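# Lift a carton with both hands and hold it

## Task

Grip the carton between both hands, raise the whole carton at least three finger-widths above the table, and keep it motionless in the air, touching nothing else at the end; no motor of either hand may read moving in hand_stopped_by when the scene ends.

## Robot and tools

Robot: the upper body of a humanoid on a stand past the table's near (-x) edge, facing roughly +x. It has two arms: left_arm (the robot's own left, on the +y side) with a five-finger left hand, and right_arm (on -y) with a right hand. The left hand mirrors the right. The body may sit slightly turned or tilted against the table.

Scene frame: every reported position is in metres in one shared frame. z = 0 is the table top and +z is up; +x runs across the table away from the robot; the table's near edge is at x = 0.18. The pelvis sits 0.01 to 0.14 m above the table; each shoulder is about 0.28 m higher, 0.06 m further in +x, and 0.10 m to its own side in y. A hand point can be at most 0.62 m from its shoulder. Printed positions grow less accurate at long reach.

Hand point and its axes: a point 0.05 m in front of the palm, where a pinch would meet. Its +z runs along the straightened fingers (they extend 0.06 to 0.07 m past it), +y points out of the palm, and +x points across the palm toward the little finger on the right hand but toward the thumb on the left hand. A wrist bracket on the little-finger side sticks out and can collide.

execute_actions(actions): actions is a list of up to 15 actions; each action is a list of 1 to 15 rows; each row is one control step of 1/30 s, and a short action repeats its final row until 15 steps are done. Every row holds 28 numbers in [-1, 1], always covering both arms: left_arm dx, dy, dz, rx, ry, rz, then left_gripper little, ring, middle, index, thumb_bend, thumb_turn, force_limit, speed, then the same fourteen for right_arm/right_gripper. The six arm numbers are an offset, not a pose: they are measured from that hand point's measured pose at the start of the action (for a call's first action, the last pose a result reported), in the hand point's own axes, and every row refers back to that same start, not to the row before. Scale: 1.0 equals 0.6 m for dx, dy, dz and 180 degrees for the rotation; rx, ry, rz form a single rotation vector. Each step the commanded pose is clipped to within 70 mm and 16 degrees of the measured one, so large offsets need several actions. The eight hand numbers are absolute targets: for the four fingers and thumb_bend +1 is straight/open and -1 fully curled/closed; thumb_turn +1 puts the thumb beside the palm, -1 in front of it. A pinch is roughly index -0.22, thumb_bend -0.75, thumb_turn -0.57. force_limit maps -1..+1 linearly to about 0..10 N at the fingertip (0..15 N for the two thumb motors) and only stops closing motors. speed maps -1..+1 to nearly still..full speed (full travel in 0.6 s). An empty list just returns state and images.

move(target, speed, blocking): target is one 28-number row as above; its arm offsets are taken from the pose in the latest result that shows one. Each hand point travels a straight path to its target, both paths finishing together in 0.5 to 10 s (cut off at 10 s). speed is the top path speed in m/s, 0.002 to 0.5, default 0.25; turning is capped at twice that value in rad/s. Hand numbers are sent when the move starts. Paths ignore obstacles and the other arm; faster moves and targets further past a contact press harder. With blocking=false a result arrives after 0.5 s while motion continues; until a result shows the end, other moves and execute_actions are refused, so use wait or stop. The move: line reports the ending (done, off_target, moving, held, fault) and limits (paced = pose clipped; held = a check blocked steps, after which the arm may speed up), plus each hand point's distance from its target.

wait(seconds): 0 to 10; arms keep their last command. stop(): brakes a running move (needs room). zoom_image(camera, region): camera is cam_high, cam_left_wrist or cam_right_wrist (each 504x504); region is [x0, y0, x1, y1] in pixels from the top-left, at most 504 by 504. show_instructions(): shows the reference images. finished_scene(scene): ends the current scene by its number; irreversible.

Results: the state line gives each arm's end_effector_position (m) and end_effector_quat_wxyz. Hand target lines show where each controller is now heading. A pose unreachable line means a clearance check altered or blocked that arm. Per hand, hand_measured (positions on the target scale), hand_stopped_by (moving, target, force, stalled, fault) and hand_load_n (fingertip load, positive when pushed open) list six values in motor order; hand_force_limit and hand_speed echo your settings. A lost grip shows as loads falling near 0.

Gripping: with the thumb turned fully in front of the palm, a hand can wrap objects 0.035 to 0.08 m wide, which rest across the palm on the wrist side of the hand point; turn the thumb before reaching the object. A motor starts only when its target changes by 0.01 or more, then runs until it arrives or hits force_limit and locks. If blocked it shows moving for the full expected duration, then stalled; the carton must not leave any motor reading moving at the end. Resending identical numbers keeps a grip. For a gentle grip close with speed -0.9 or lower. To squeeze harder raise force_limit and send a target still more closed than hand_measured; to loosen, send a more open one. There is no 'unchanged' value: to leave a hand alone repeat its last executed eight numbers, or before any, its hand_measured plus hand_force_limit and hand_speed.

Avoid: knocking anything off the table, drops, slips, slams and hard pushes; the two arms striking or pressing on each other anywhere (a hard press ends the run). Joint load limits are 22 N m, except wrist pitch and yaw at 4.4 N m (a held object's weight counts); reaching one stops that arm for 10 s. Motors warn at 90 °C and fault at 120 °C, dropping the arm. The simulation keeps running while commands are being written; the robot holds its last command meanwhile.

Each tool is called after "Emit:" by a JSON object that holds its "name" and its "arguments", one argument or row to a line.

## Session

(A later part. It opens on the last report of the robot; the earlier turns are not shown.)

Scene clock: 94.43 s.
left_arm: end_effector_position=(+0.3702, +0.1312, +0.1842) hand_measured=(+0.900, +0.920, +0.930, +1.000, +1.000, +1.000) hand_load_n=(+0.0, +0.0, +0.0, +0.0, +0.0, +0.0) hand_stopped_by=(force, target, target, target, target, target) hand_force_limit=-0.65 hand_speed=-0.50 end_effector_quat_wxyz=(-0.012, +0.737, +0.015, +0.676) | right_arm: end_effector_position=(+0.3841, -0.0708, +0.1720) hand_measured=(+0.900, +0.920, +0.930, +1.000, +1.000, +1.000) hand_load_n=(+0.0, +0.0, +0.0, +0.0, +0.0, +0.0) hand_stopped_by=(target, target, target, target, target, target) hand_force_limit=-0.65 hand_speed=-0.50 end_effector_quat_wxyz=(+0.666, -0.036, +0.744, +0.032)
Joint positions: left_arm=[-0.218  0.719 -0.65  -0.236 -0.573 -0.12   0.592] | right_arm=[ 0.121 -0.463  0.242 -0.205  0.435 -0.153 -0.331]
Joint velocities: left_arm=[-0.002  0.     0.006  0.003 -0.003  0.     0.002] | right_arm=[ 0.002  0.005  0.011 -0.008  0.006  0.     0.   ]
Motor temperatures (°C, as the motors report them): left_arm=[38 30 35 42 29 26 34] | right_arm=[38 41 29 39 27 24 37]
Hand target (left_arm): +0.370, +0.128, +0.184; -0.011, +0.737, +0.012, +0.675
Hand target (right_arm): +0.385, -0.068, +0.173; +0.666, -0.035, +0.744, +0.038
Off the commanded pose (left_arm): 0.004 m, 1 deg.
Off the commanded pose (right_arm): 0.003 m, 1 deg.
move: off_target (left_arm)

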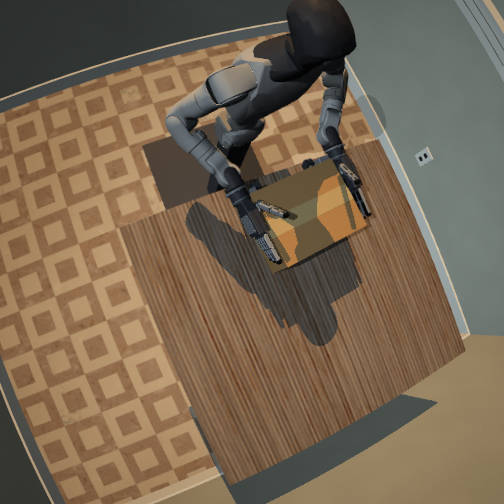

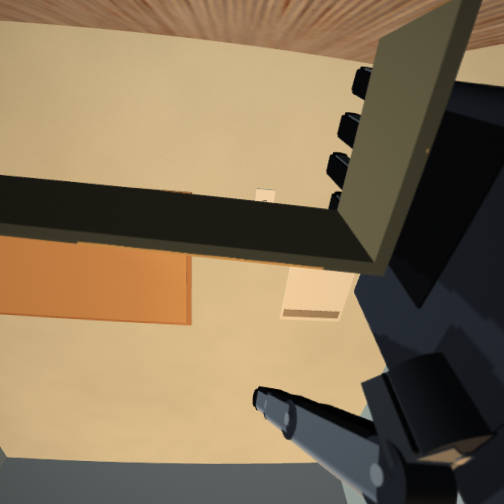

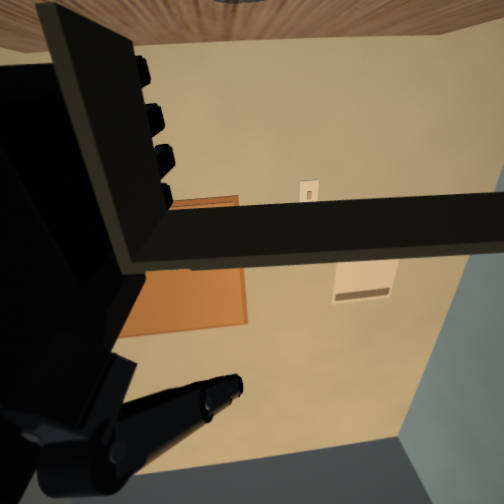

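Emit:
{"name": "execute_actions", "arguments": {
  "actions": [
    [[0.001,-0.002,0.001,0,0,0,0.9,0.92,0.93,1,1,1,-0.65,-0.5,-0.001,-0.002,0.002,0,0.002,0,0.9,0.92,0.93,1,1,1,-0.65,-0.5],[0.002,-0.003,0.003,0,-0.001,0,0.9,0.92,0.93,1,1,1,-0.65,-0.5,-0.002,-0.003,0.004,-0.001,0.004,0,0.9,0.92,0.93,1,1,1,-0.65,-0.5],[0.002,-0.003,0.005,0,-0.002,0,0.9,0.92,0.93,1,1,1,-0.65,-0.5,-0.003,-0.003,0.006,-0.002,0.006,0,0.9,0.92,0.93,1,1,1,-0.65,-0.5],[0.003,-0.003,0.007,0,-0.003,0,0.9,0.92,0.93,1,1,1,-0.65,-0.5,-0.004,-0.003,0.008,-0.003,0.008,0,0.9,0.92,0.93,1,1,1,-0.65,-0.5],[0.003,-0.003,0.008,0,-0.004,0,0.9,0.92,0.93,1,1,1,-0.65,-0.5,-0.005,-0.003,0.01,-0.004,0.009,0,0.9,0.92,0.93,1,1,1,-0.65,-0.5],[0.003,-0.003,0.008,0,-0.004,0,0.9,0.92,0.93,1,1,1,-0.65,-0.5,-0.005,-0.003,0.011,-0.004,0.009,0,0.9,0.92,0.93,1,1,1,-0.65,-0.5],[0.003,0,0.008,0,-0.004,0,0.9,0.92,0.93,1,1,1,-0.65,-0.5,-0.005,0,0.011,-0.004,0.009,0,0.9,0.92,0.93,1,1,1,-0.65,-0.5],[0.003,0.004,0.008,-0.001,-0.004,0,0.9,0.92,0.93,1,1,1,-0.65,-0.5,-0.005,0.004,0.011,-0.005,0.009,0,0.9,0.92,0.93,1,1,1,-0.65,-0.5],[0.003,0.008,0.008,-0.003,-0.004,0,0.9,0.92,0.93,1,1,1,-0.65,-0.5,-0.005,0.008,0.011,-0.006,0.009,0.001,0.9,0.92,0.93,1,1,1,-0.65,-0.5],[0.004,0.012,0.007,-0.005,-0.004,0,0.9,0.92,0.93,1,1,1,-0.65,-0.5,-0.006,0.013,0.011,-0.008,0.009,0.002,0.9,0.92,0.93,1,1,1,-0.65,-0.5],[0.004,0.016,0.006,-0.007,-0.004,-0.001,0.9,0.92,0.93,1,1,1,-0.65,-0.5,-0.006,0.018,0.01,-0.01,0.009,0.003,0.9,0.92,0.93,1,1,1,-0.65,-0.5],[0.005,0.02,0.005,-0.009,-0.004,-0.002,0.9,0.92,0.93,1,1,1,-0.65,-0.5,-0.007,0.023,0.01,-0.012,0.009,0.004,0.9,0.92,0.93,1,1,1,-0.65,-0.5],[0.005,0.024,0.004,-0.011,-0.004,-0.003,0.9,0.92,0.93,1,1,1,-0.65,-0.5,-0.007,0.028,0.009,-0.014,0.009,0.005,0.9,0.92,0.93,1,1,1,-0.65,-0.5]],
    [[0.003,0.022,-0.005,-0.013,0,-0.004,0.9,0.92,0.93,1,1,1,-0.65,-0.5,-0.003,0.023,-0.003,-0.012,0,0.005,0.9,0.92,0.93,1,1,1,-0.65,-0.5],[0.004,0.026,-0.006,-0.015,0,-0.005,0.9,0.92,0.93,1,1,1,-0.65,-0.5,-0.004,0.028,-0.004,-0.014,0,0.006,0.9,0.92,0.93,1,1,1,-0.65,-0.5],[0.004,0.03,-0.007,-0.017,0,-0.006,0.9,0.92,0.93,1,1,1,-0.65,-0.5,-0.004,0.033,-0.005,-0.017,0,0.008,0.9,0.92,0.93,1,1,1,-0.65,-0.5],[0.005,0.034,-0.008,-0.02,0,-0.007,0.9,0.92,0.93,1,1,1,-0.65,-0.5,-0.005,0.038,-0.006,-0.019,0,0.009,0.9,0.92,0.93,1,1,1,-0.65,-0.5],[0.005,0.038,-0.009,-0.022,0,-0.008,0.9,0.92,0.93,1,1,1,-0.65,-0.5,-0.005,0.043,-0.007,-0.022,0,0.01,0.9,0.92,0.93,1,1,1,-0.65,-0.5],[0.006,0.042,-0.01,-0.024,0,-0.009,0.9,0.92,0.93,1,1,1,-0.65,-0.5,-0.006,0.048,-0.008,-0.024,0,0.011,0.9,0.92,0.93,1,1,1,-0.65,-0.5],[0.006,0.046,-0.011,-0.026,0,-0.01,0.9,0.92,0.93,1,1,1,-0.65,-0.5,-0.006,0.053,-0.009,-0.026,0,0.012,0.9,0.92,0.93,1,1,1,-0.65,-0.5],[0.007,0.05,-0.012,-0.029,0,-0.011,0.9,0.92,0.93,1,1,1,-0.65,-0.5,-0.007,0.058,-0.01,-0.029,0,0.013,0.9,0.92,0.93,1,1,1,-0.65,-0.5],[0.007,0.054,-0.013,-0.031,0,-0.012,0.9,0.92,0.93,1,1,1,-0.65,-0.5,-0.007,0.063,-0.011,-0.031,0,0.015,0.9,0.92,0.93,1,1,1,-0.65,-0.5],[0.008,0.058,-0.014,-0.033,0,-0.013,0.9,0.92,0.93,1,1,1,-0.65,-0.5,-0.008,0.068,-0.012,-0.034,0,0.016,0.9,0.92,0.93,1,1,1,-0.65,-0.5],[0.008,0.062,-0.015,-0.035,0,-0.014,0.9,0.92,0.93,1,1,1,-0.65,-0.5,-0.008,0.073,-0.013,-0.036,0,0.017,0.9,0.92,0.93,1,1,1,-0.65,-0.5],[0.009,0.066,-0.016,-0.037,0,-0.015,0.9,0.92,0.93,1,1,1,-0.65,-0.5,-0.009,0.078,-0.014,-0.038,0,0.018,0.9,0.92,0.93,1,1,1,-0.65,-0.5],[0.009,0.07,-0.017,-0.04,0,-0.016,0.9,0.92,0.93,1,1,1,-0.65,-0.5,-0.009,0.082,-0.015,-0.04,0,0.019,0.9,0.92,0.93,1,1,1,-0.65,-0.5],[0.01,0.074,-0.018,-0.042,0,-0.017,0.9,0.92,0.93,1,1,1,-0.65,-0.5,-0.01,0.086,-0.015,-0.042,0,0.02,0.9,0.92,0.93,1,1,1,-0.65,-0.5],[0.01,0.078,-0.019,-0.044,0,-0.018,0.9,0.92,0.93,1,1,1,-0.65,-0.5,-0.01,0.09,-0.016,-0.044,0,0.021,0.9,0.92,0.93,1,1,1,-0.65,-0.5]]
  ]
}}

Emit:
{"name": "wait", "arguments": {
  "seconds": 0.2
}}

Scene clock: 96.20 s.
left_arm: end_effector_position=(+0.3754, +0.1301, +0.1808) hand_measured=(+0.900, +0.920, +0.930, +1.000, +1.000, +1.000) hand_load_n=(+0.0, +0.0, +0.5, +0.0, +0.0, +0.0) hand_stopped_by=(force, target, target, target, target, target) hand_force_limit=-0.65 hand_speed=-0.50 end_effector_quat_wxyz=(-0.017, +0.747, +0.004, +0.665) | right_arm: end_effector_position=(+0.3877, -0.0648, +0.1683) hand_measured=(+0.900, +0.920, +0.930, +1.000, +1.000, +1.000) hand_load_n=(+0.0, +0.0, +1.5, +0.0, +0.0, +0.0) hand_stopped_by=(target, target, target, target, target, target) hand_force_limit=-0.65 hand_speed=-0.50 end_effector_quat_wxyz=(+0.646, -0.041, +0.762, +0.034)
Joint positions: left_arm=[-0.252  0.736 -0.656 -0.243 -0.602 -0.066  0.596] | right_arm=[ 0.098 -0.493  0.255 -0.258  0.478 -0.049 -0.364]
Joint velocities: left_arm=[-0.025  0.043 -0.011 -0.005 -0.017  0.     0.   ] | right_arm=[ 0.003 -0.025  0.048 -0.018  0.026  0.    -0.063]
Motor temperatures (°C, as the motors report them): left_arm=[38 30 35 42 29 26 33] | right_arm=[38 41 29 38 27 24 37]
Hand target (left_arm): +0.364, +0.086, +0.190; +0.055, +0.744, -0.013, +0.666
Hand target (right_arm): +0.373, -0.019, +0.178; +0.643, -0.060, +0.756, +0.107
Off the commanded pose (left_arm): 0.049 m, 8 deg.
Off the commanded pose (right_arm): 0.051 m, 9 deg.

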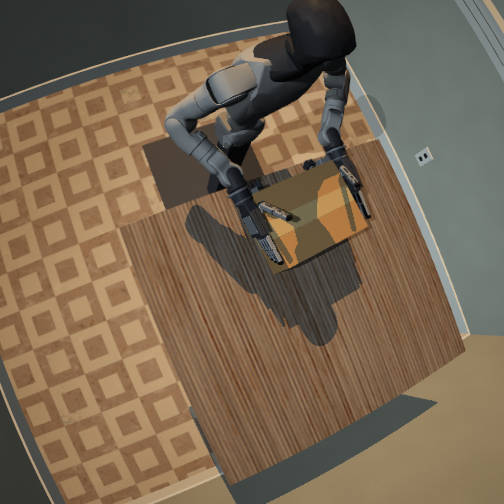

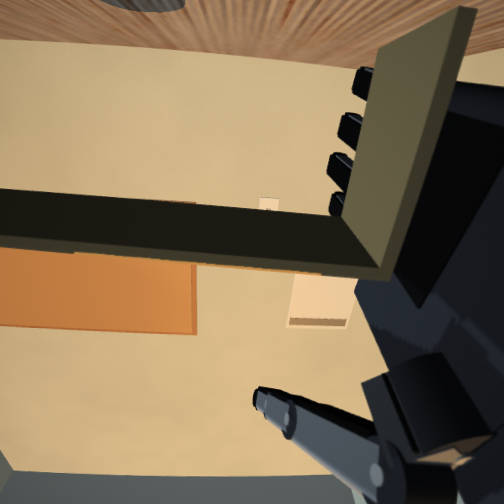

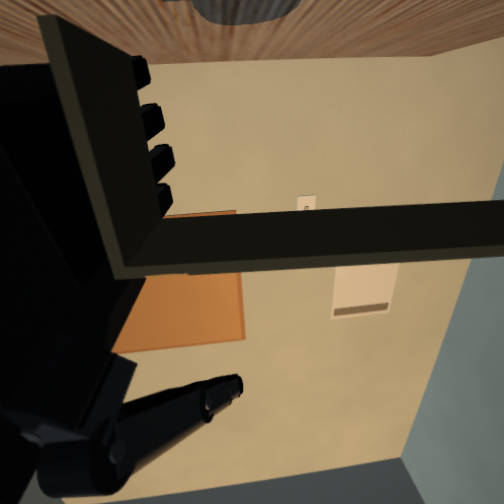

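Scene clock: 96.40 s.
left_arm: end_effector_position=(+0.3755, +0.1302, +0.1808) hand_measured=(+0.900, +0.920, +0.930, +1.000, +1.000, +1.000) hand_load_n=(+0.0, +0.0, +1.0, +0.0, +0.0, +0.0) hand_stopped_by=(force, target, target, target, target, target) hand_force_limit=-0.65 hand_speed=-0.50 end_effector_quat_wxyz=(-0.017, +0.747, +0.003, +0.665) | right_arm: end_effector_position=(+0.3875, -0.0646, +0.1682) hand_measured=(+0.900, +0.920, +0.930, +1.000, +1.000, +1.000) hand_load_n=(+0.0, +0.0, +2.0, +0.0, +0.0, +0.0) hand_stopped_by=(target, target, target, target, target, target) hand_force_limit=-0.65 hand_speed=-0.50 end_effector_quat_wxyz=(+0.645, -0.040, +0.762, +0.034)
Joint positions: left_arm=[-0.253  0.738 -0.658 -0.243 -0.604 -0.066  0.596] | right_arm=[ 0.098 -0.495  0.258 -0.259  0.479 -0.049 -0.368]
Joint velocities: left_arm=[ 0.002  0.003  0.005 -0.006 -0.006  0.     0.   ] | right_arm=[0.009 0.011 0.015 0.012 0.002 0.    0.   ]
Motor temperatures (°C, as the motors report them): left_arm=[38 30 35 42 29 26 33] | right_arm=[38 41 29 38 27 24 37]
Hand target (left_arm): +0.364, +0.086, +0.190; +0.055, +0.744, -0.013, +0.666
Hand target (right_arm): +0.373, -0.019, +0.178; +0.643, -0.060, +0.756, +0.107
Off the commanded pose (left_arm): 0.049 m, 8 deg.
Off the commanded pose (right_arm): 0.051 m, 9 deg.
wait: 0.20 s; at rest by 0.17 s

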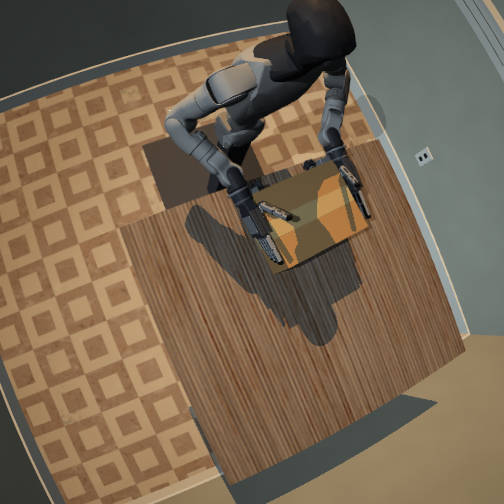

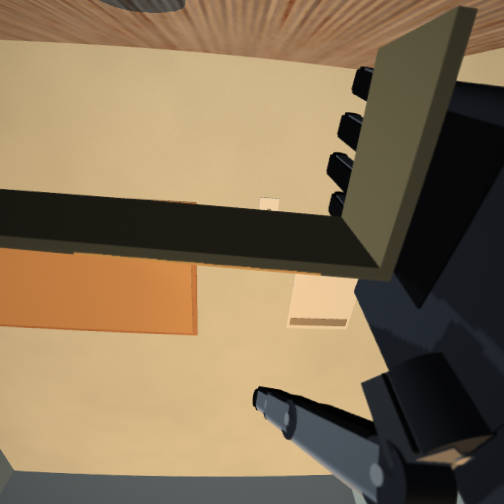

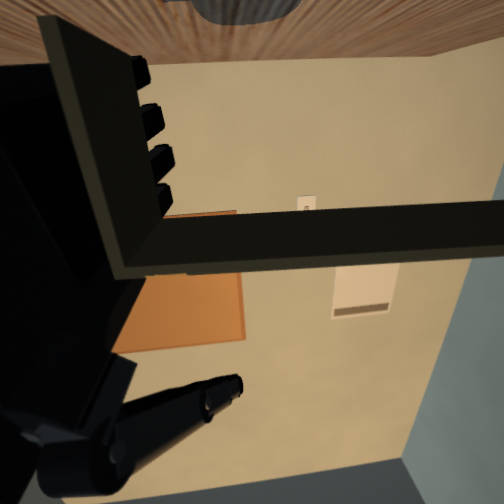

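Emit:
{"name": "execute_actions", "arguments": {
  "actions": [
    [[0.012,0.079,-0.022,-0.042,0.002,-0.024,0.9,0.92,0.93,1,1,1,-0.65,-0.5,-0.0135,0.084,-0.017,-0.044,-0.003,0.021,0.9,0.92,0.93,1,1,1,-0.65,-0.5],[0.012,0.08,-0.024,-0.043,0.003,-0.026,0.9,0.92,0.93,1,1,1,-0.65,-0.5,-0.0135,0.086,-0.019,-0.045,-0.004,0.023,0.9,0.92,0.93,1,1,1,-0.65,-0.5],[0.012,0.081,-0.027,-0.044,0.004,-0.028,0.9,0.92,0.93,1,1,1,-0.65,-0.5,-0.0135,0.088,-0.022,-0.046,-0.005,0.025,0.9,0.92,0.93,1,1,1,-0.65,-0.5],[0.012,0.082,-0.031,-0.044,0.005,-0.03,0.9,0.92,0.93,1,1,1,-0.65,-0.5,-0.013,0.09,-0.026,-0.046,-0.006,0.027,0.9,0.92,0.93,1,1,1,-0.65,-0.5],[0.012,0.082,-0.036,-0.044,0.005,-0.03,0.9,0.92,0.93,1,1,1,-0.65,-0.5,-0.013,0.0905,-0.031,-0.046,-0.006,0.027,0.9,0.92,0.93,1,1,1,-0.65,-0.5],[0.012,0.082,-0.041,-0.044,0.005,-0.03,0.9,0.92,0.93,1,1,1,-0.65,-0.5,-0.0125,0.091,-0.036,-0.046,-0.006,0.027,0.9,0.92,0.93,1,1,1,-0.65,-0.5],[0.0115,0.082,-0.046,-0.044,0.005,-0.03,0.9,0.92,0.93,1,1,1,-0.65,-0.5,-0.012,0.0915,-0.041,-0.046,-0.006,0.027,0.9,0.92,0.93,1,1,1,-0.65,-0.5],[0.011,0.082,-0.051,-0.044,0.005,-0.03,0.9,0.92,0.93,1,1,1,-0.65,-0.5,-0.011,0.092,-0.046,-0.046,-0.006,0.027,0.9,0.92,0.93,1,1,1,-0.65,-0.5],[0.0105,0.082,-0.056,-0.044,0.005,-0.03,0.9,0.92,0.93,1,1,1,-0.65,-0.5,-0.01,0.0925,-0.051,-0.046,-0.006,0.027,0.9,0.92,0.93,1,1,1,-0.65,-0.5],[0.01,0.082,-0.061,-0.044,0.005,-0.03,0.9,0.92,0.93,1,1,1,-0.65,-0.5,-0.009,0.093,-0.056,-0.046,-0.006,0.027,0.9,0.92,0.93,1,1,1,-0.65,-0.5],[0.0095,0.082,-0.066,-0.044,0.005,-0.03,0.9,0.92,0.93,1,1,1,-0.65,-0.5,-0.008,0.0935,-0.061,-0.046,-0.006,0.027,0.9,0.92,0.93,1,1,1,-0.65,-0.5],[0.009,0.082,-0.071,-0.044,0.005,-0.03,0.9,0.92,0.93,1,1,1,-0.65,-0.5,-0.007,0.094,-0.066,-0.046,-0.006,0.027,0.9,0.92,0.93,1,1,1,-0.65,-0.5],[0.0085,0.082,-0.076,-0.044,0.005,-0.03,0.9,0.92,0.93,1,1,1,-0.65,-0.5,-0.006,0.0945,-0.071,-0.046,-0.006,0.027,0.9,0.92,0.93,1,1,1,-0.65,-0.5],[0.008,0.082,-0.08,-0.044,0.005,-0.03,0.9,0.92,0.93,1,1,1,-0.65,-0.5,-0.005,0.095,-0.076,-0.046,-0.006,0.027,0.9,0.92,0.93,1,1,1,-0.65,-0.5],[0.008,0.082,-0.084,-0.044,0.005,-0.03,0.9,0.92,0.93,1,1,1,-0.65,-0.5,-0.005,0.095,-0.08,-0.046,-0.006,0.027,0.9,0.92,0.93,1,1,1,-0.65,-0.5]]
  ]
}}

Emit:
{"name": "wait", "arguments": {
  "seconds": 0.3
}}

Scene clock: 97.77 s.
left_arm: end_effector_position=(+0.3486, +0.1305, +0.1815) hand_measured=(+0.900, +0.920, +0.930, +1.000, +1.000, +1.000) hand_load_n=(+0.0, +0.0, +0.0, +0.0, +0.0, +0.0) hand_stopped_by=(force, target, target, target, target, target) hand_force_limit=-0.65 hand_speed=-0.50 end_effector_quat_wxyz=(-0.013, +0.744, +0.009, +0.668) | right_arm: end_effector_position=(+0.3607, -0.0647, +0.1693) hand_measured=(+0.900, +0.920, +0.930, +1.000, +1.000, +1.000) hand_load_n=(+0.5, +1.0, +0.5, +0.0, +0.0, +0.0) hand_stopped_by=(target, target, target, target, target, target) hand_force_limit=-0.65 hand_speed=-0.50 end_effector_quat_wxyz=(+0.648, -0.029, +0.760, +0.041)
Joint positions: left_arm=[-0.145  0.798 -0.688 -0.326 -0.57  -0.147  0.643] | right_arm=[ 0.216 -0.504  0.307 -0.322  0.453 -0.141 -0.405]
Joint velocities: left_arm=[ 0.328  0.202 -0.115 -0.265  0.16  -0.168  0.154] | right_arm=[ 0.38  -0.054  0.143 -0.184 -0.16  -0.267 -0.104]
Motor temperatures (°C, as the motors report them): left_arm=[38 30 35 43 29 26 33] | right_arm=[38 41 29 39 27 24 38]
Hand target (left_arm): +0.328, +0.083, +0.192; +0.066, +0.740, -0.007, +0.669
Hand target (right_arm): +0.336, -0.018, +0.180; +0.646, -0.053, +0.753, +0.116
Off the commanded pose (left_arm): 0.056 m, 9 deg.
Off the commanded pose (right_arm): 0.059 m, 9 deg.

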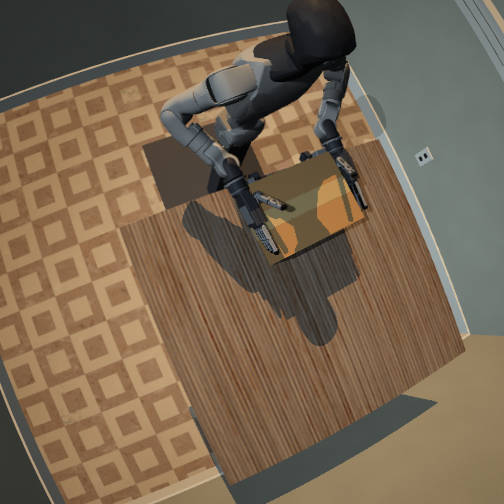

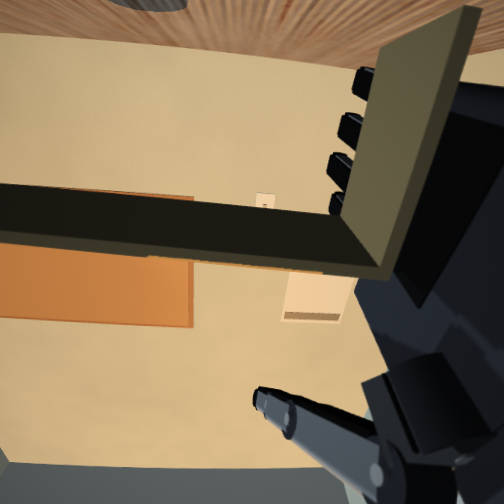

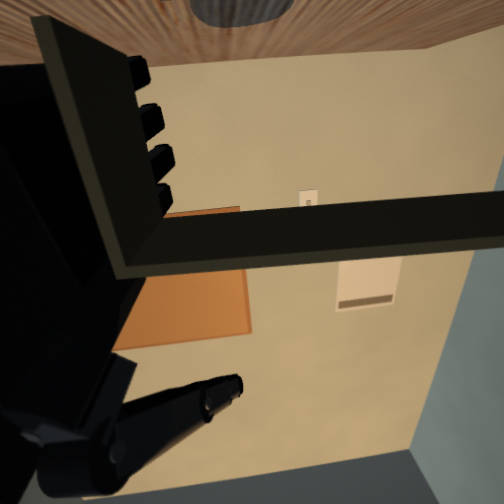

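Scene clock: 98.07 s.
left_arm: end_effector_position=(+0.3427, +0.1296, +0.1810) hand_measured=(+0.900, +0.920, +0.930, +1.000, +1.000, +1.000) hand_load_n=(+0.0, +0.0, +0.0, +0.0, +0.0, +0.0) hand_stopped_by=(force, target, target, target, target, target) hand_force_limit=-0.65 hand_speed=-0.50 end_effector_quat_wxyz=(-0.013, +0.744, +0.008, +0.667) | right_arm: end_effector_position=(+0.3545, -0.0653, +0.1692) hand_measured=(+0.900, +0.920, +0.930, +1.000, +1.000, +1.000) hand_load_n=(+1.0, +1.0, +0.5, +0.0, +0.0, +0.0) hand_stopped_by=(target, target, target, target, target, target) hand_force_limit=-0.65 hand_speed=-0.50 end_effector_quat_wxyz=(+0.648, -0.028, +0.760, +0.041)
Joint positions: left_arm=[-0.123  0.811 -0.697 -0.346 -0.559 -0.157  0.654] | right_arm=[ 0.245 -0.508  0.316 -0.336  0.445 -0.159 -0.413]
Joint velocities: left_arm=[ 0.005 -0.011 -0.006  0.     0.     0.     0.   ] | right_arm=[ 0.009  0.003  0.    -0.003 -0.006  0.     0.   ]
Motor temperatures (°C, as the motors report them): left_arm=[38 30 35 43 29 26 33] | right_arm=[38 41 29 39 27 24 38]
Hand target (left_arm): +0.328, +0.083, +0.192; +0.066, +0.740, -0.007, +0.669
Hand target (right_arm): +0.336, -0.018, +0.180; +0.646, -0.053, +0.753, +0.116
Off the commanded pose (left_arm): 0.053 m, 9 deg.
Off the commanded pose (right_arm): 0.057 m, 9 deg.
wait: 0.30 s; at rest by 0.23 s

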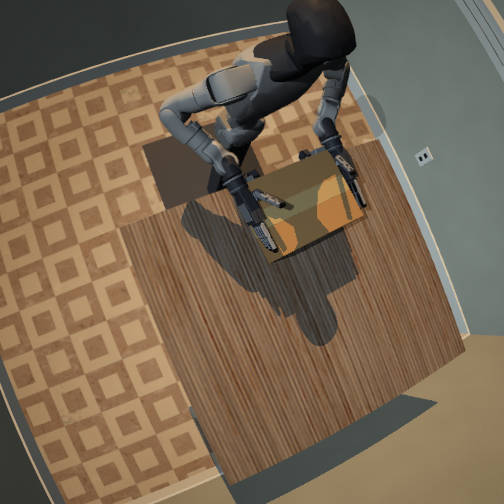

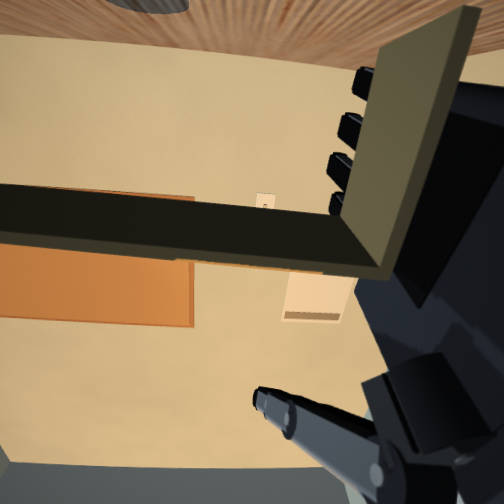

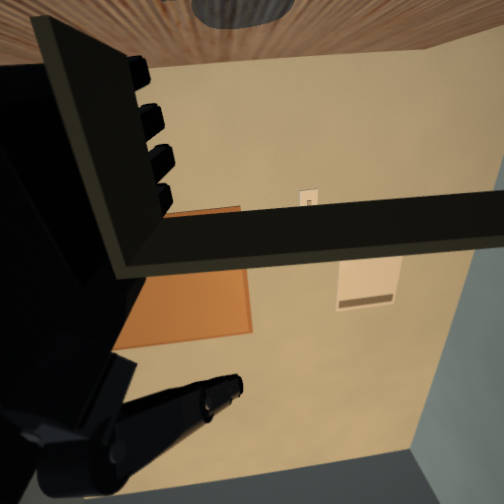

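Emit:
{"name": "execute_actions", "arguments": {
  "actions": [
    [[0.015,0.084,-0.029,-0.045,0.003,-0.026,0.75,0.75,0.75,0.75,1,1,-0.75,-0.85,-0.011,0.092,-0.025,-0.048,-0.004,0.019,0.75,0.75,0.75,0.75,1,1,-0.75,-0.85],[0.016,0.086,-0.028,-0.047,0.004,-0.027,0.75,0.75,0.75,0.75,1,1,-0.75,-0.85,-0.013,0.094,-0.024,-0.049,-0.004,0.02,0.75,0.75,0.75,0.75,1,1,-0.75,-0.85],[0.017,0.088,-0.027,-0.048,0.004,-0.027,0.75,0.75,0.75,0.75,1,1,-0.75,-0.85,-0.015,0.096,-0.023,-0.05,-0.005,0.02,0.75,0.75,0.75,0.75,1,1,-0.75,-0.85],[0.018,0.09,-0.026,-0.049,0.005,-0.028,0.75,0.75,0.75,0.75,1,1,-0.75,-0.85,-0.017,0.098,-0.022,-0.05,-0.005,0.021,0.75,0.75,0.75,0.75,1,1,-0.75,-0.85],[0.02,0.09,-0.025,-0.05,0.005,-0.028,0.75,0.75,0.75,0.75,1,1,-0.75,-0.85,-0.019,0.099,-0.021,-0.051,-0.006,0.021,0.75,0.75,0.75,0.75,1,1,-0.75,-0.85],[0.022,0.09,-0.025,-0.05,0.006,-0.028,0.75,0.75,0.75,0.75,1,1,-0.75,-0.85,-0.022,0.099,-0.021,-0.051,-0.006,0.021,0.75,0.75,0.75,0.75,1,1,-0.75,-0.85],[0.024,0.09,-0.025,-0.05,0.006,-0.028,0.75,0.75,0.75,0.75,1,1,-0.75,-0.85,-0.025,0.099,-0.021,-0.051,-0.007,0.021,0.75,0.75,0.75,0.75,1,1,-0.75,-0.85],[0.0265,0.09,-0.025,-0.05,0.007,-0.028,0.75,0.75,0.75,0.75,1,1,-0.75,-0.85,-0.028,0.099,-0.021,-0.051,-0.007,0.021,0.75,0.75,0.75,0.75,1,1,-0.75,-0.85],[0.029,0.09,-0.025,-0.05,0.007,-0.028,0.75,0.75,0.75,0.75,1,1,-0.75,-0.85,-0.031,0.099,-0.022,-0.051,-0.008,0.021,0.75,0.75,0.75,0.75,1,1,-0.75,-0.85],[0.0315,0.09,-0.025,-0.05,0.008,-0.028,0.75,0.75,0.75,0.75,1,1,-0.75,-0.85,-0.034,0.099,-0.022,-0.051,-0.008,0.021,0.75,0.75,0.75,0.75,1,1,-0.75,-0.85],[0.034,0.09,-0.025,-0.05,0.008,-0.028,0.75,0.75,0.75,0.75,1,1,-0.75,-0.85,-0.037,0.099,-0.022,-0.051,-0.008,0.021,0.75,0.75,0.75,0.75,1,1,-0.75,-0.85],[0.0365,0.09,-0.026,-0.05,0.009,-0.028,0.75,0.75,0.75,0.75,1,1,-0.75,-0.85,-0.04,0.099,-0.023,-0.051,-0.009,0.021,0.75,0.75,0.75,0.75,1,1,-0.75,-0.85],[0.039,0.09,-0.026,-0.05,0.009,-0.028,0.75,0.75,0.75,0.75,1,1,-0.75,-0.85,-0.043,0.099,-0.023,-0.051,-0.009,0.021,0.75,0.75,0.75,0.75,1,1,-0.75,-0.85],[0.041,0.09,-0.026,-0.05,0.01,-0.028,0.75,0.75,0.75,0.75,1,1,-0.75,-0.85,-0.046,0.099,-0.023,-0.051,-0.01,0.021,0.75,0.75,0.75,0.75,1,1,-0.75,-0.85],[0.043,0.09,-0.026,-0.05,0.01,-0.028,0.75,0.75,0.75,0.75,1,1,-0.75,-0.85,-0.048,0.099,-0.023,-0.051,-0.01,0.021,0.75,0.75,0.75,0.75,1,1,-0.75,-0.85]]
  ]
}}

Emit:
{"name": "wait", "arguments": {
  "seconds": 0.4
}}

Scene clock: 99.57 s.
left_arm: end_effector_position=(+0.3415, +0.1325, +0.1821) hand_measured=(+0.868, +0.896, +0.906, +0.902, +1.000, +1.000) hand_load_n=(+0.0, +0.0, +2.0, +0.0, +0.0, +0.0) hand_stopped_by=(force, force, force, moving, target, target) hand_force_limit=-0.75 hand_speed=-0.85 end_effector_quat_wxyz=(-0.021, +0.749, +0.003, +0.663) | right_arm: end_effector_position=(+0.3542, -0.0633, +0.1856) hand_measured=(+0.886, +0.914, +0.922, +0.910, +1.000, +1.000) hand_load_n=(+5.5, +1.5, +0.0, +0.0, +0.0, +0.0) hand_stopped_by=(force, force, force, force, target, target) hand_force_limit=-0.75 hand_speed=-0.85 end_effector_quat_wxyz=(+0.652, -0.017, +0.757, +0.044)
Joint positions: left_arm=[-0.135  0.859 -0.717 -0.379 -0.584 -0.142  0.69 ] | right_arm=[ 0.245 -0.557  0.341 -0.425  0.481 -0.132 -0.49 ]
Joint velocities: left_arm=[-0.005  0.173 -0.021 -0.089 -0.075  0.068  0.195] | right_arm=[-0.179 -0.087 -0.104 -0.511  0.055 -0.129 -0.26 ]
Motor temperatures (°C, as the motors report them): left_arm=[38 30 35 43 29 26 34] | right_arm=[38 41 30 40 27 24 39]
Hand target (left_arm): +0.328, +0.081, +0.210; +0.075, +0.731, -0.012, +0.679
Hand target (right_arm): +0.335, -0.013, +0.202; +0.653, -0.056, +0.745, +0.124
Off the commanded pose (left_arm): 0.064 m, 11 deg.
Off the commanded pose (right_arm): 0.059 m, 10 deg.

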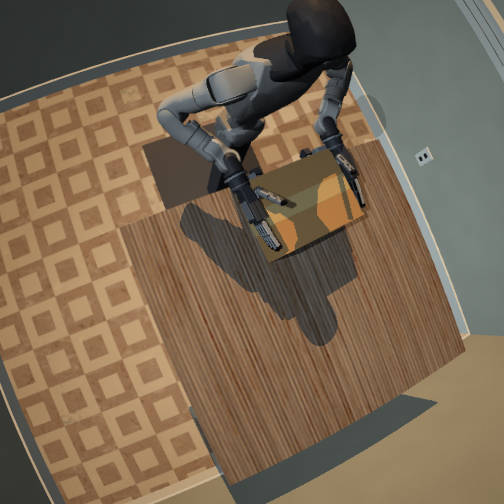

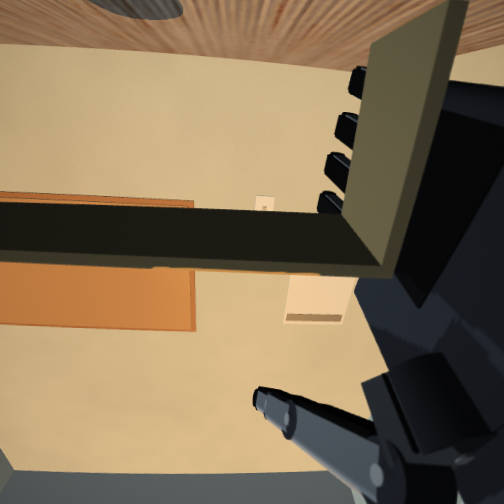

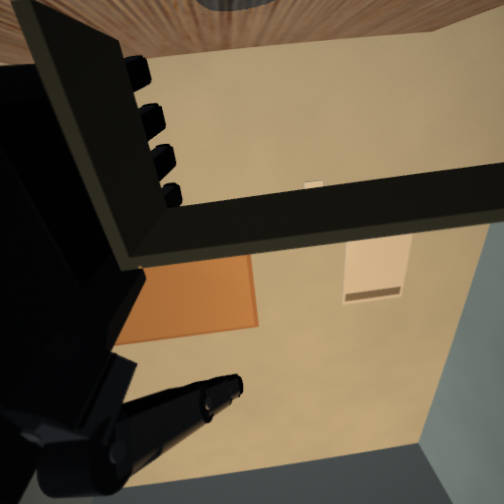

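Scene clock: 99.97 s.
left_arm: end_effector_position=(+0.3421, +0.1363, +0.1820) hand_measured=(+0.868, +0.896, +0.906, +0.802, +1.000, +1.000) hand_load_n=(+0.0, +0.0, +4.5, +0.0, +0.0, +0.0) hand_stopped_by=(force, force, force, moving, target, target) hand_force_limit=-0.75 hand_speed=-0.85 end_effector_quat_wxyz=(-0.027, +0.750, +0.009, +0.660) | right_arm: end_effector_position=(+0.3581, -0.0612, +0.2058) hand_measured=(+0.884, +0.912, +0.922, +0.910, +1.000, +1.000) hand_load_n=(+0.0, +0.0, +0.0, +0.0, +0.0, +0.0) hand_stopped_by=(force, force, force, force, target, target) hand_force_limit=-0.75 hand_speed=-0.85 end_effector_quat_wxyz=(+0.673, -0.012, +0.738, +0.050)
Joint positions: left_arm=[-0.136  0.866 -0.717 -0.388 -0.593 -0.135  0.711] | right_arm=[ 0.225 -0.566  0.336 -0.458  0.481 -0.143 -0.509]
Joint velocities: left_arm=[-0.006  0.003 -0.003 -0.012 -0.006  0.     0.   ] | right_arm=[-0.005  0.002  0.002 -0.011  0.005  0.001  0.   ]
Motor temperatures (°C, as the motors report them): left_arm=[38 30 35 43 29 26 34] | right_arm=[38 41 30 40 27 24 40]
Hand target (left_arm): +0.328, +0.081, +0.210; +0.075, +0.731, -0.012, +0.679
Hand target (right_arm): +0.335, -0.013, +0.202; +0.653, -0.056, +0.745, +0.124
Off the commanded pose (left_arm): 0.067 m, 12 deg.
Off the commanded pose (right_arm): 0.057 m, 10 deg.
wait: 0.40 s; no rest

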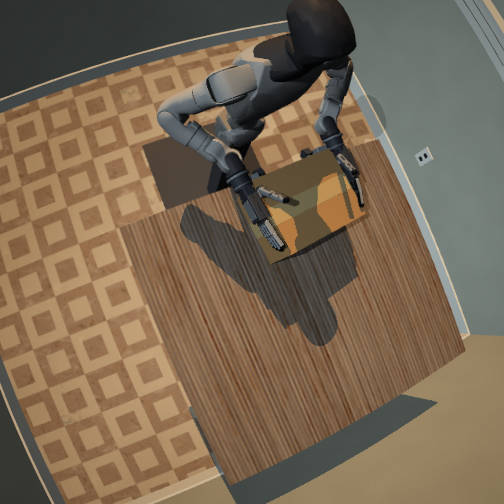

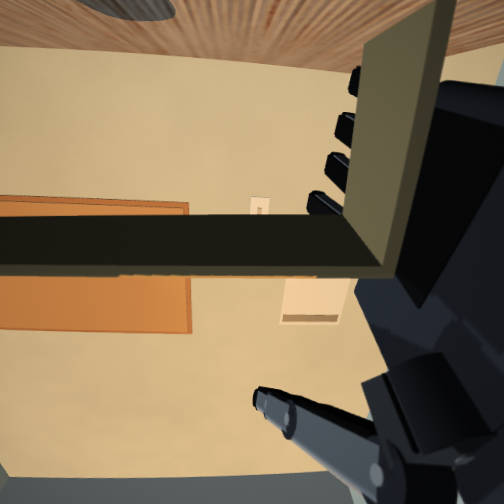

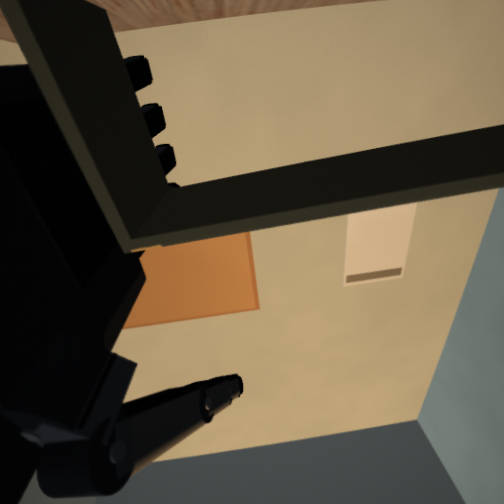

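Emit:
{"name": "execute_actions", "arguments": {
  "actions": [
    [[0.043,0.099,-0.028,-0.057,0.017,-0.033,0.75,0.75,0.75,0.75,1,1,-0.75,-0.85,0.016,0.0905,-0.022,-0.053,0.013,0.0115,0.75,0.75,0.75,0.75,1,1,-0.75,-0.85],[0.044,0.0985,-0.0277,-0.0567,0.017,-0.033,0.75,0.75,0.75,0.75,1,1,-0.75,-0.85,0.0175,0.0905,-0.022,-0.053,0.013,0.011,0.75,0.75,0.75,0.75,1,1,-0.75,-0.85],[0.045,0.098,-0.0274,-0.0564,0.017,-0.033,0.75,0.75,0.75,0.75,1,1,-0.75,-0.85,0.019,0.0905,-0.0217,-0.053,0.013,0.0105,0.75,0.75,0.75,0.75,1,1,-0.75,-0.85],[0.046,0.0975,-0.0271,-0.056,0.017,-0.033,0.75,0.75,0.75,0.75,1,1,-0.75,-0.85,0.0205,0.0905,-0.0214,-0.053,0.013,0.01,0.75,0.75,0.75,0.75,1,1,-0.75,-0.85],[0.047,0.097,-0.0268,-0.0557,0.017,-0.033,0.75,0.75,0.75,0.75,1,1,-0.75,-0.85,0.022,0.0905,-0.021,-0.0525,0.013,0.0095,0.75,0.75,0.75,0.75,1,1,-0.75,-0.85],[0.048,0.0965,-0.0265,-0.0554,0.017,-0.033,0.75,0.75,0.75,0.75,1,1,-0.75,-0.85,0.0235,0.0905,-0.0207,-0.0525,0.013,0.009,0.75,0.75,0.75,0.75,1,1,-0.75,-0.85],[0.049,0.096,-0.0262,-0.055,0.017,-0.033,0.75,0.75,0.75,0.75,1,1,-0.75,-0.85,0.025,0.0905,-0.0204,-0.0525,0.013,0.0085,0.75,0.75,0.75,0.75,1,1,-0.75,-0.85],[0.05,0.0955,-0.026,-0.055,0.017,-0.033,0.75,0.75,0.75,0.75,1,1,-0.75,-0.85,0.026,0.0905,-0.02,-0.052,0.013,0.008,0.75,0.75,0.75,0.75,1,1,-0.75,-0.85],[0.051,0.095,-0.0257,-0.055,0.017,-0.033,0.75,0.75,0.75,0.75,1,1,-0.75,-0.85,0.027,0.0905,-0.02,-0.052,0.013,0.0075,0.75,0.75,0.75,0.75,1,1,-0.75,-0.85],[0.052,0.095,-0.0254,-0.055,0.017,-0.033,0.75,0.75,0.75,0.75,1,1,-0.75,-0.85,0.028,0.0905,-0.02,-0.052,0.013,0.007,0.75,0.75,0.75,0.75,1,1,-0.75,-0.85],[0.053,0.095,-0.025,-0.055,0.017,-0.033,0.75,0.75,0.75,0.75,1,1,-0.75,-0.85,0.028,0.0905,-0.02,-0.052,0.013,0.007,0.75,0.75,0.75,0.75,1,1,-0.75,-0.85],[0.054,0.095,-0.025,-0.055,0.017,-0.033,0.75,0.75,0.75,0.75,1,1,-0.75,-0.85,0.028,0.0905,-0.02,-0.052,0.013,0.007,0.75,0.75,0.75,0.75,1,1,-0.75,-0.85],[0.055,0.095,-0.025,-0.055,0.017,-0.033,0.75,0.75,0.75,0.75,1,1,-0.75,-0.85,0.028,0.0905,-0.02,-0.052,0.013,0.007,0.75,0.75,0.75,0.75,1,1,-0.75,-0.85],[0.056,0.095,-0.025,-0.055,0.017,-0.033,0.75,0.75,0.75,0.75,1,1,-0.75,-0.85,0.028,0.0905,-0.02,-0.052,0.013,0.007,0.75,0.75,0.75,0.75,1,1,-0.75,-0.85],[0.057,0.095,-0.025,-0.055,0.017,-0.033,0.75,0.75,0.75,0.75,1,1,-0.75,-0.85,0.028,0.0905,-0.02,-0.052,0.013,0.007,0.75,0.75,0.75,0.75,1,1,-0.75,-0.85]]
  ]
}}

Emit:
{"name": "wait", "arguments": {
  "seconds": 0.4
}}

Scene clock: 103.30 s.
left_arm: end_effector_position=(+0.3450, +0.1319, +0.1978) hand_measured=(+0.868, +0.896, +0.906, +0.750, +1.000, +1.000) hand_load_n=(+1.5, +0.0, +0.0, +0.0, +0.0, +0.0) hand_stopped_by=(force, force, force, target, target, target) hand_force_limit=-0.75 hand_speed=-0.85 end_effector_quat_wxyz=(-0.021, +0.741, +0.004, +0.671) | right_arm: end_effector_position=(+0.3553, -0.0609, +0.1852) hand_measured=(+0.884, +0.914, +0.924, +0.910, +1.000, +1.000) hand_load_n=(+0.5, +1.0, +3.0, +0.0, +0.0, +0.0) hand_stopped_by=(force, force, force, force, target, target) hand_force_limit=-0.75 hand_speed=-0.85 end_effector_quat_wxyz=(+0.658, -0.031, +0.752, +0.037)
Joint positions: left_arm=[-0.18   0.902 -0.739 -0.429 -0.618 -0.133  0.738] | right_arm=[ 0.213 -0.612  0.39  -0.402  0.48  -0.169 -0.536]
Joint velocities: left_arm=[-0.006  0.144 -0.144  0.    -0.104  0.217  0.122] | right_arm=[-0.052 -0.061  0.129  0.    -0.006 -0.027 -0.059]
Motor temperatures (°C, as the motors report them): left_arm=[39 30 35 45 29 27 37] | right_arm=[39 41 30 42 28 25 47]
Hand target (left_arm): +0.331, +0.083, +0.219; +0.071, +0.729, -0.010, +0.680
Hand target (right_arm): +0.337, -0.012, +0.196; +0.654, -0.060, +0.745, +0.117
Off the commanded pose (left_arm): 0.058 m, 11 deg.
Off the commanded pose (right_arm): 0.056 m, 10 deg.

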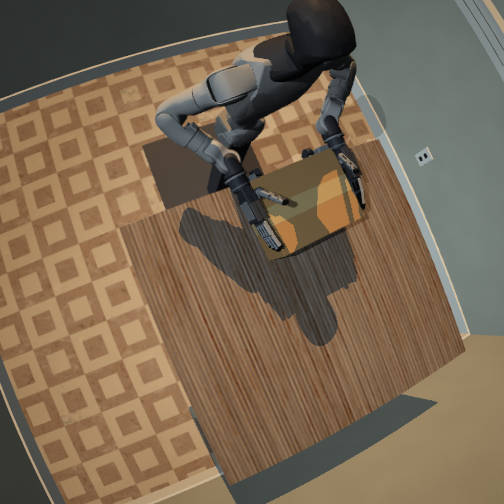

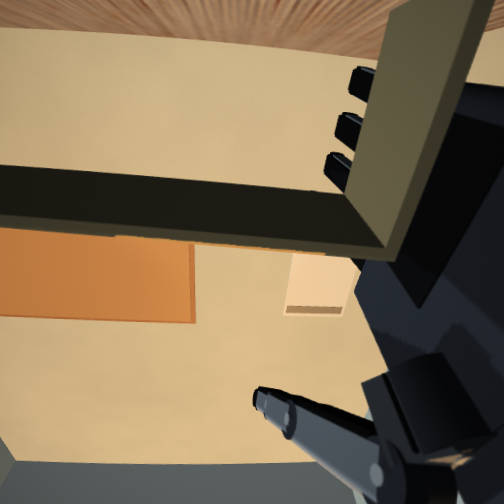

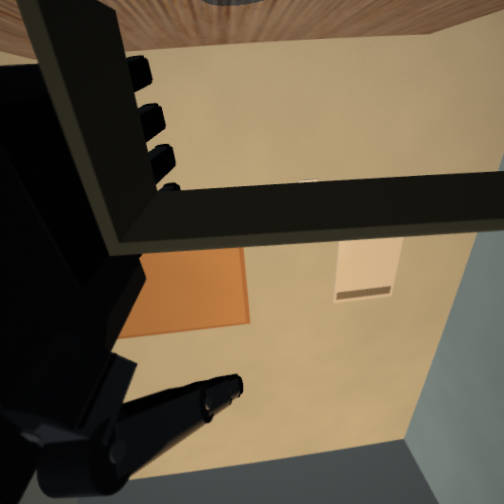

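Scene clock: 103.70 s.
left_arm: end_effector_position=(+0.3445, +0.1325, +0.1938) hand_measured=(+0.868, +0.896, +0.906, +0.750, +1.000, +1.000) hand_load_n=(+0.0, +0.0, +1.5, +0.0, +0.0, +0.0) hand_stopped_by=(force, force, force, target, target, target) hand_force_limit=-0.75 hand_speed=-0.85 end_effector_quat_wxyz=(-0.024, +0.745, +0.003, +0.666) | right_arm: end_effector_position=(+0.3552, -0.0601, +0.1852) hand_measured=(+0.884, +0.914, +0.924, +0.910, +1.000, +1.000) hand_load_n=(+1.5, +1.0, +2.0, +0.0, +0.0, +0.0) hand_stopped_by=(force, force, force, force, target, target) hand_force_limit=-0.75 hand_speed=-0.85 end_effector_quat_wxyz=(+0.658, -0.033, +0.751, +0.037)
Joint positions: left_arm=[-0.18   0.907 -0.745 -0.429 -0.623 -0.125  0.744] | right_arm=[ 0.21  -0.617  0.396 -0.401  0.48  -0.171 -0.54 ]
Joint velocities: left_arm=[-0.002 -0.003  0.005  0.002 -0.003  0.     0.   ] | right_arm=[ 0.     0.003 -0.012 -0.005  0.     0.     0.   ]
Motor temperatures (°C, as the motors report them): left_arm=[39 30 35 45 29 27 37] | right_arm=[39 41 31 42 28 25 47]
Hand target (left_arm): +0.331, +0.083, +0.219; +0.071, +0.729, -0.010, +0.680
Hand target (right_arm): +0.337, -0.012, +0.196; +0.654, -0.060, +0.745, +0.117
Off the commanded pose (left_arm): 0.060 m, 11 deg.
Off the commanded pose (right_arm): 0.055 m, 10 deg.
wait: 0.40 s; at rest by 0.20 s

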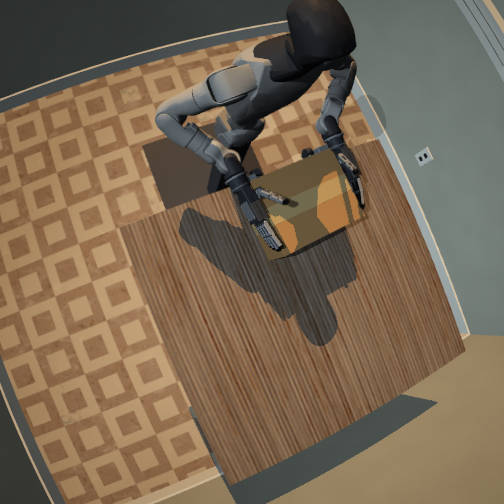

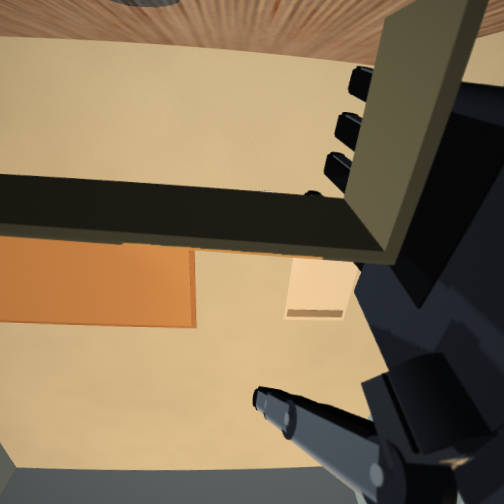

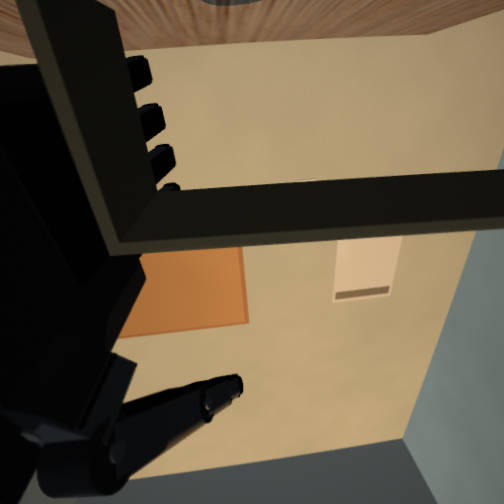

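Emit:
{"name": "execute_actions", "arguments": {
  "actions": [
    [[0.038,0.089,-0.026,-0.05,0.013,-0.034,0.75,0.75,0.75,0.75,1,1,-0.75,-0.85,-0.011,0.09,-0.018,-0.05,-0.002,0.0205,0.75,0.75,0.75,0.75,1,1,-0.75,-0.85],[0.04,0.089,-0.026,-0.05,0.013,-0.034,0.75,0.75,0.75,0.75,1,1,-0.75,-0.85,-0.013,0.09,-0.018,-0.05,-0.002,0.0205,0.75,0.75,0.75,0.75,1,1,-0.75,-0.85],[0.0425,0.089,-0.026,-0.05,0.013,-0.034,0.75,0.75,0.75,0.75,1,1,-0.75,-0.85,-0.0155,0.09,-0.018,-0.05,-0.002,0.0205,0.75,0.75,0.75,0.75,1,1,-0.75,-0.85],[0.0455,0.089,-0.026,-0.05,0.013,-0.034,0.75,0.75,0.75,0.75,1,1,-0.75,-0.85,-0.0185,0.09,-0.018,-0.05,-0.002,0.0205,0.75,0.75,0.75,0.75,1,1,-0.75,-0.85],[0.0485,0.089,-0.026,-0.05,0.013,-0.034,0.75,0.75,0.75,0.75,1,1,-0.75,-0.85,-0.0215,0.09,-0.018,-0.05,-0.002,0.0205,0.75,0.75,0.75,0.75,1,1,-0.75,-0.85],[0.0515,0.0885,-0.026,-0.05,0.013,-0.034,0.75,0.75,0.75,0.75,1,1,-0.75,-0.85,-0.0245,0.09,-0.018,-0.05,-0.002,0.0205,0.75,0.75,0.75,0.75,1,1,-0.75,-0.85],[0.0545,0.0885,-0.026,-0.05,0.013,-0.034,0.75,0.75,0.75,0.75,1,1,-0.75,-0.85,-0.0275,0.09,-0.018,-0.05,-0.002,0.0205,0.75,0.75,0.75,0.75,1,1,-0.75,-0.85],[0.0575,0.0885,-0.026,-0.05,0.013,-0.034,0.75,0.75,0.75,0.75,1,1,-0.75,-0.85,-0.0305,0.09,-0.018,-0.0495,-0.002,0.0205,0.75,0.75,0.75,0.75,1,1,-0.75,-0.85],[0.0605,0.0885,-0.026,-0.05,0.013,-0.034,0.75,0.75,0.75,0.75,1,1,-0.75,-0.85,-0.0335,0.09,-0.018,-0.0495,-0.002,0.0205,0.75,0.75,0.75,0.75,1,1,-0.75,-0.85],[0.0635,0.088,-0.026,-0.05,0.013,-0.034,0.75,0.75,0.75,0.75,1,1,-0.75,-0.85,-0.0365,0.09,-0.018,-0.0495,-0.002,0.0205,0.75,0.75,0.75,0.75,1,1,-0.75,-0.85],[0.0665,0.088,-0.026,-0.05,0.013,-0.034,0.75,0.75,0.75,0.75,1,1,-0.75,-0.85,-0.0395,0.09,-0.018,-0.0495,-0.002,0.0205,0.75,0.75,0.75,0.75,1,1,-0.75,-0.85],[0.0695,0.088,-0.026,-0.05,0.013,-0.034,0.75,0.75,0.75,0.75,1,1,-0.75,-0.85,-0.0425,0.09,-0.018,-0.049,-0.002,0.0205,0.75,0.75,0.75,0.75,1,1,-0.75,-0.85],[0.072,0.088,-0.026,-0.05,0.013,-0.034,0.75,0.75,0.75,0.75,1,1,-0.75,-0.85,-0.045,0.09,-0.018,-0.049,-0.002,0.0205,0.75,0.75,0.75,0.75,1,1,-0.75,-0.85],[0.074,0.088,-0.026,-0.05,0.013,-0.034,0.75,0.75,0.75,0.75,1,1,-0.75,-0.85,-0.047,0.09,-0.018,-0.049,-0.002,0.0205,0.75,0.75,0.75,0.75,1,1,-0.75,-0.85],[0.075,0.088,-0.026,-0.05,0.013,-0.034,0.75,0.75,0.75,0.75,1,1,-0.75,-0.85,-0.048,0.09,-0.018,-0.049,-0.002,0.0205,0.75,0.75,0.75,0.75,1,1,-0.75,-0.85]]
  ]
}}

Emit:
{"name": "wait", "arguments": {
  "seconds": 0.3
}}

Scene clock: 107.70 s.
left_arm: end_effector_position=(+0.3501, +0.1303, +0.2366) hand_measured=(+0.868, +0.896, +0.906, +0.750, +1.000, +1.000) hand_load_n=(+0.0, +0.0, +0.0, +0.0, +0.0, +0.0) hand_stopped_by=(force, force, force, target, target, target) hand_force_limit=-0.75 hand_speed=-0.85 end_effector_quat_wxyz=(-0.016, +0.722, +0.022, +0.691) | right_arm: end_effector_position=(+0.3572, -0.0617, +0.1911) hand_measured=(+0.884, +0.914, +0.924, +0.910, +1.000, +1.000) hand_load_n=(+0.0, +2.0, +9.5, +0.0, +0.0, +0.0) hand_stopped_by=(force, force, force, force, target, target) hand_force_limit=-0.75 hand_speed=-0.85 end_effector_quat_wxyz=(+0.644, -0.024, +0.764, +0.027)
Joint positions: left_arm=[-0.25   0.948 -0.735 -0.558 -0.681 -0.078  0.837] | right_arm=[ 0.198 -0.682  0.412 -0.499  0.547 -0.088 -0.637]
Joint velocities: left_arm=[-0.071  0.195 -0.187 -0.021 -0.196  0.428  0.275] | right_arm=[-0.028 -0.087  0.021 -0.468  0.222 -0.072 -0.207]
Motor temperatures (°C, as the motors report them): left_arm=[39 31 35 47 29 27 39] | right_arm=[39 41 31 43 28 24 50]
Hand target (left_arm): +0.332, +0.082, +0.241; +0.071, +0.729, -0.010, +0.681
Hand target (right_arm): +0.338, -0.012, +0.217; +0.654, -0.062, +0.745, +0.116
Off the commanded pose (left_arm): 0.054 m, 11 deg.
Off the commanded pose (right_arm): 0.061 m, 11 deg.

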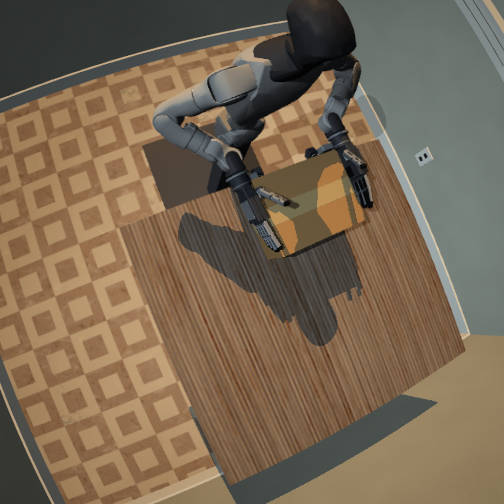

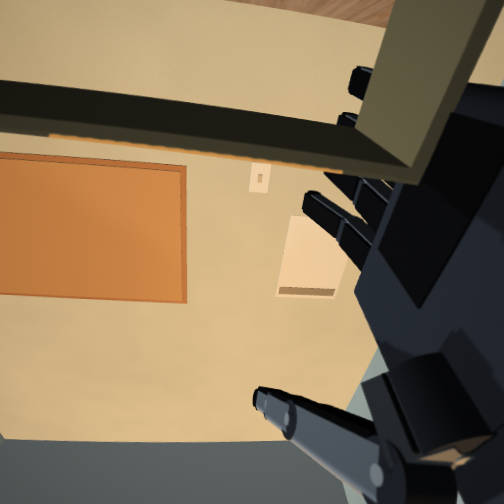

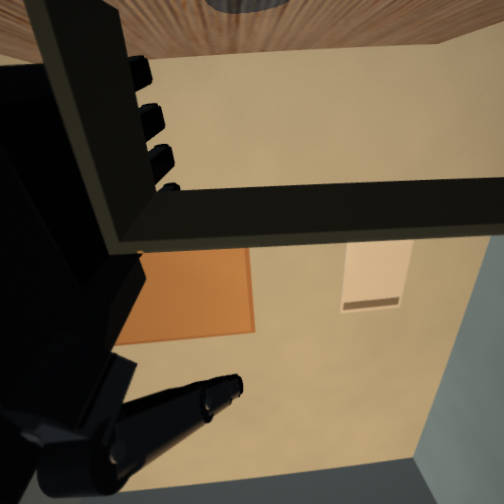

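Scene clock: 108.00 s.
left_arm: end_effector_position=(+0.3500, +0.1323, +0.2297) hand_measured=(+0.868, +0.896, +0.906, +0.750, +1.000, +1.000) hand_load_n=(+0.0, +0.0, +0.0, +0.0, +0.0, +0.0) hand_stopped_by=(force, force, force, target, target, target) hand_force_limit=-0.75 hand_speed=-0.85 end_effector_quat_wxyz=(-0.023, +0.732, +0.024, +0.681) | right_arm: end_effector_position=(+0.3577, -0.0595, +0.1989) hand_measured=(+0.886, +0.914, +0.924, +0.910, +1.000, +1.000) hand_load_n=(+7.0, +4.5, +2.0, +0.0, +0.0, +0.0) hand_stopped_by=(force, force, force, force, target, target) hand_force_limit=-0.75 hand_speed=-0.85 end_effector_quat_wxyz=(+0.650, -0.023, +0.759, +0.032)
Joint positions: left_arm=[-0.253  0.956 -0.747 -0.562 -0.696 -0.064  0.858] | right_arm=[ 0.191 -0.692  0.414 -0.521  0.552 -0.087 -0.65 ]
Joint velocities: left_arm=[-0.003 -0.008 -0.014 -0.003  0.     0.     0.   ] | right_arm=[0.009 0.005 0.002 0.003 0.    0.    0.   ]
Motor temperatures (°C, as the motors report them): left_arm=[39 31 35 47 29 27 39] | right_arm=[39 41 31 43 28 25 51]
Hand target (left_arm): +0.332, +0.082, +0.241; +0.071, +0.729, -0.010, +0.681
Hand target (right_arm): +0.338, -0.012, +0.217; +0.654, -0.062, +0.745, +0.116
Off the commanded pose (left_arm): 0.057 m, 11 deg.
Off the commanded pose (right_arm): 0.057 m, 11 deg.
wait: 0.30 s; no rest

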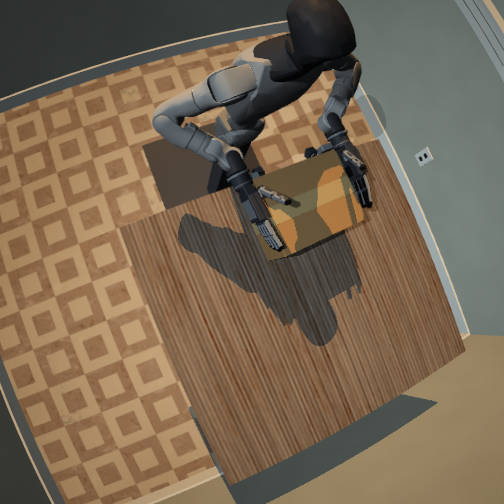

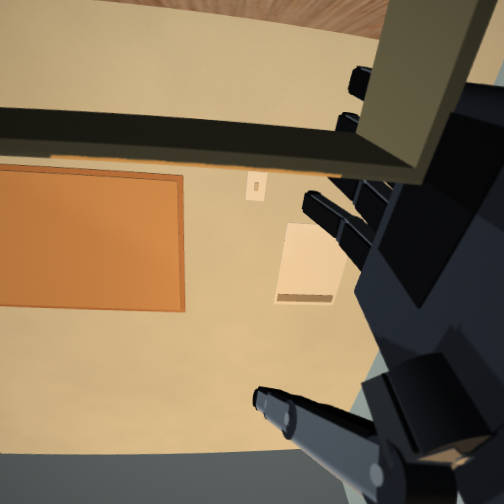

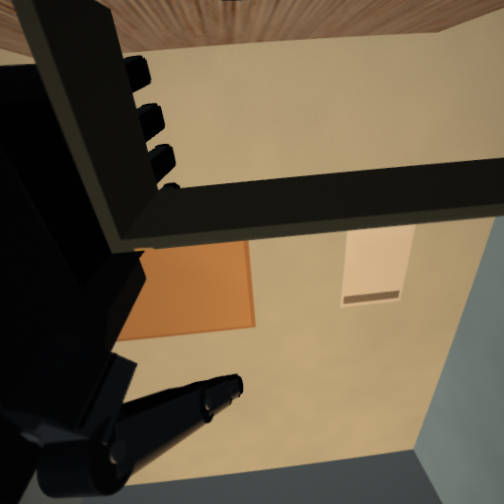

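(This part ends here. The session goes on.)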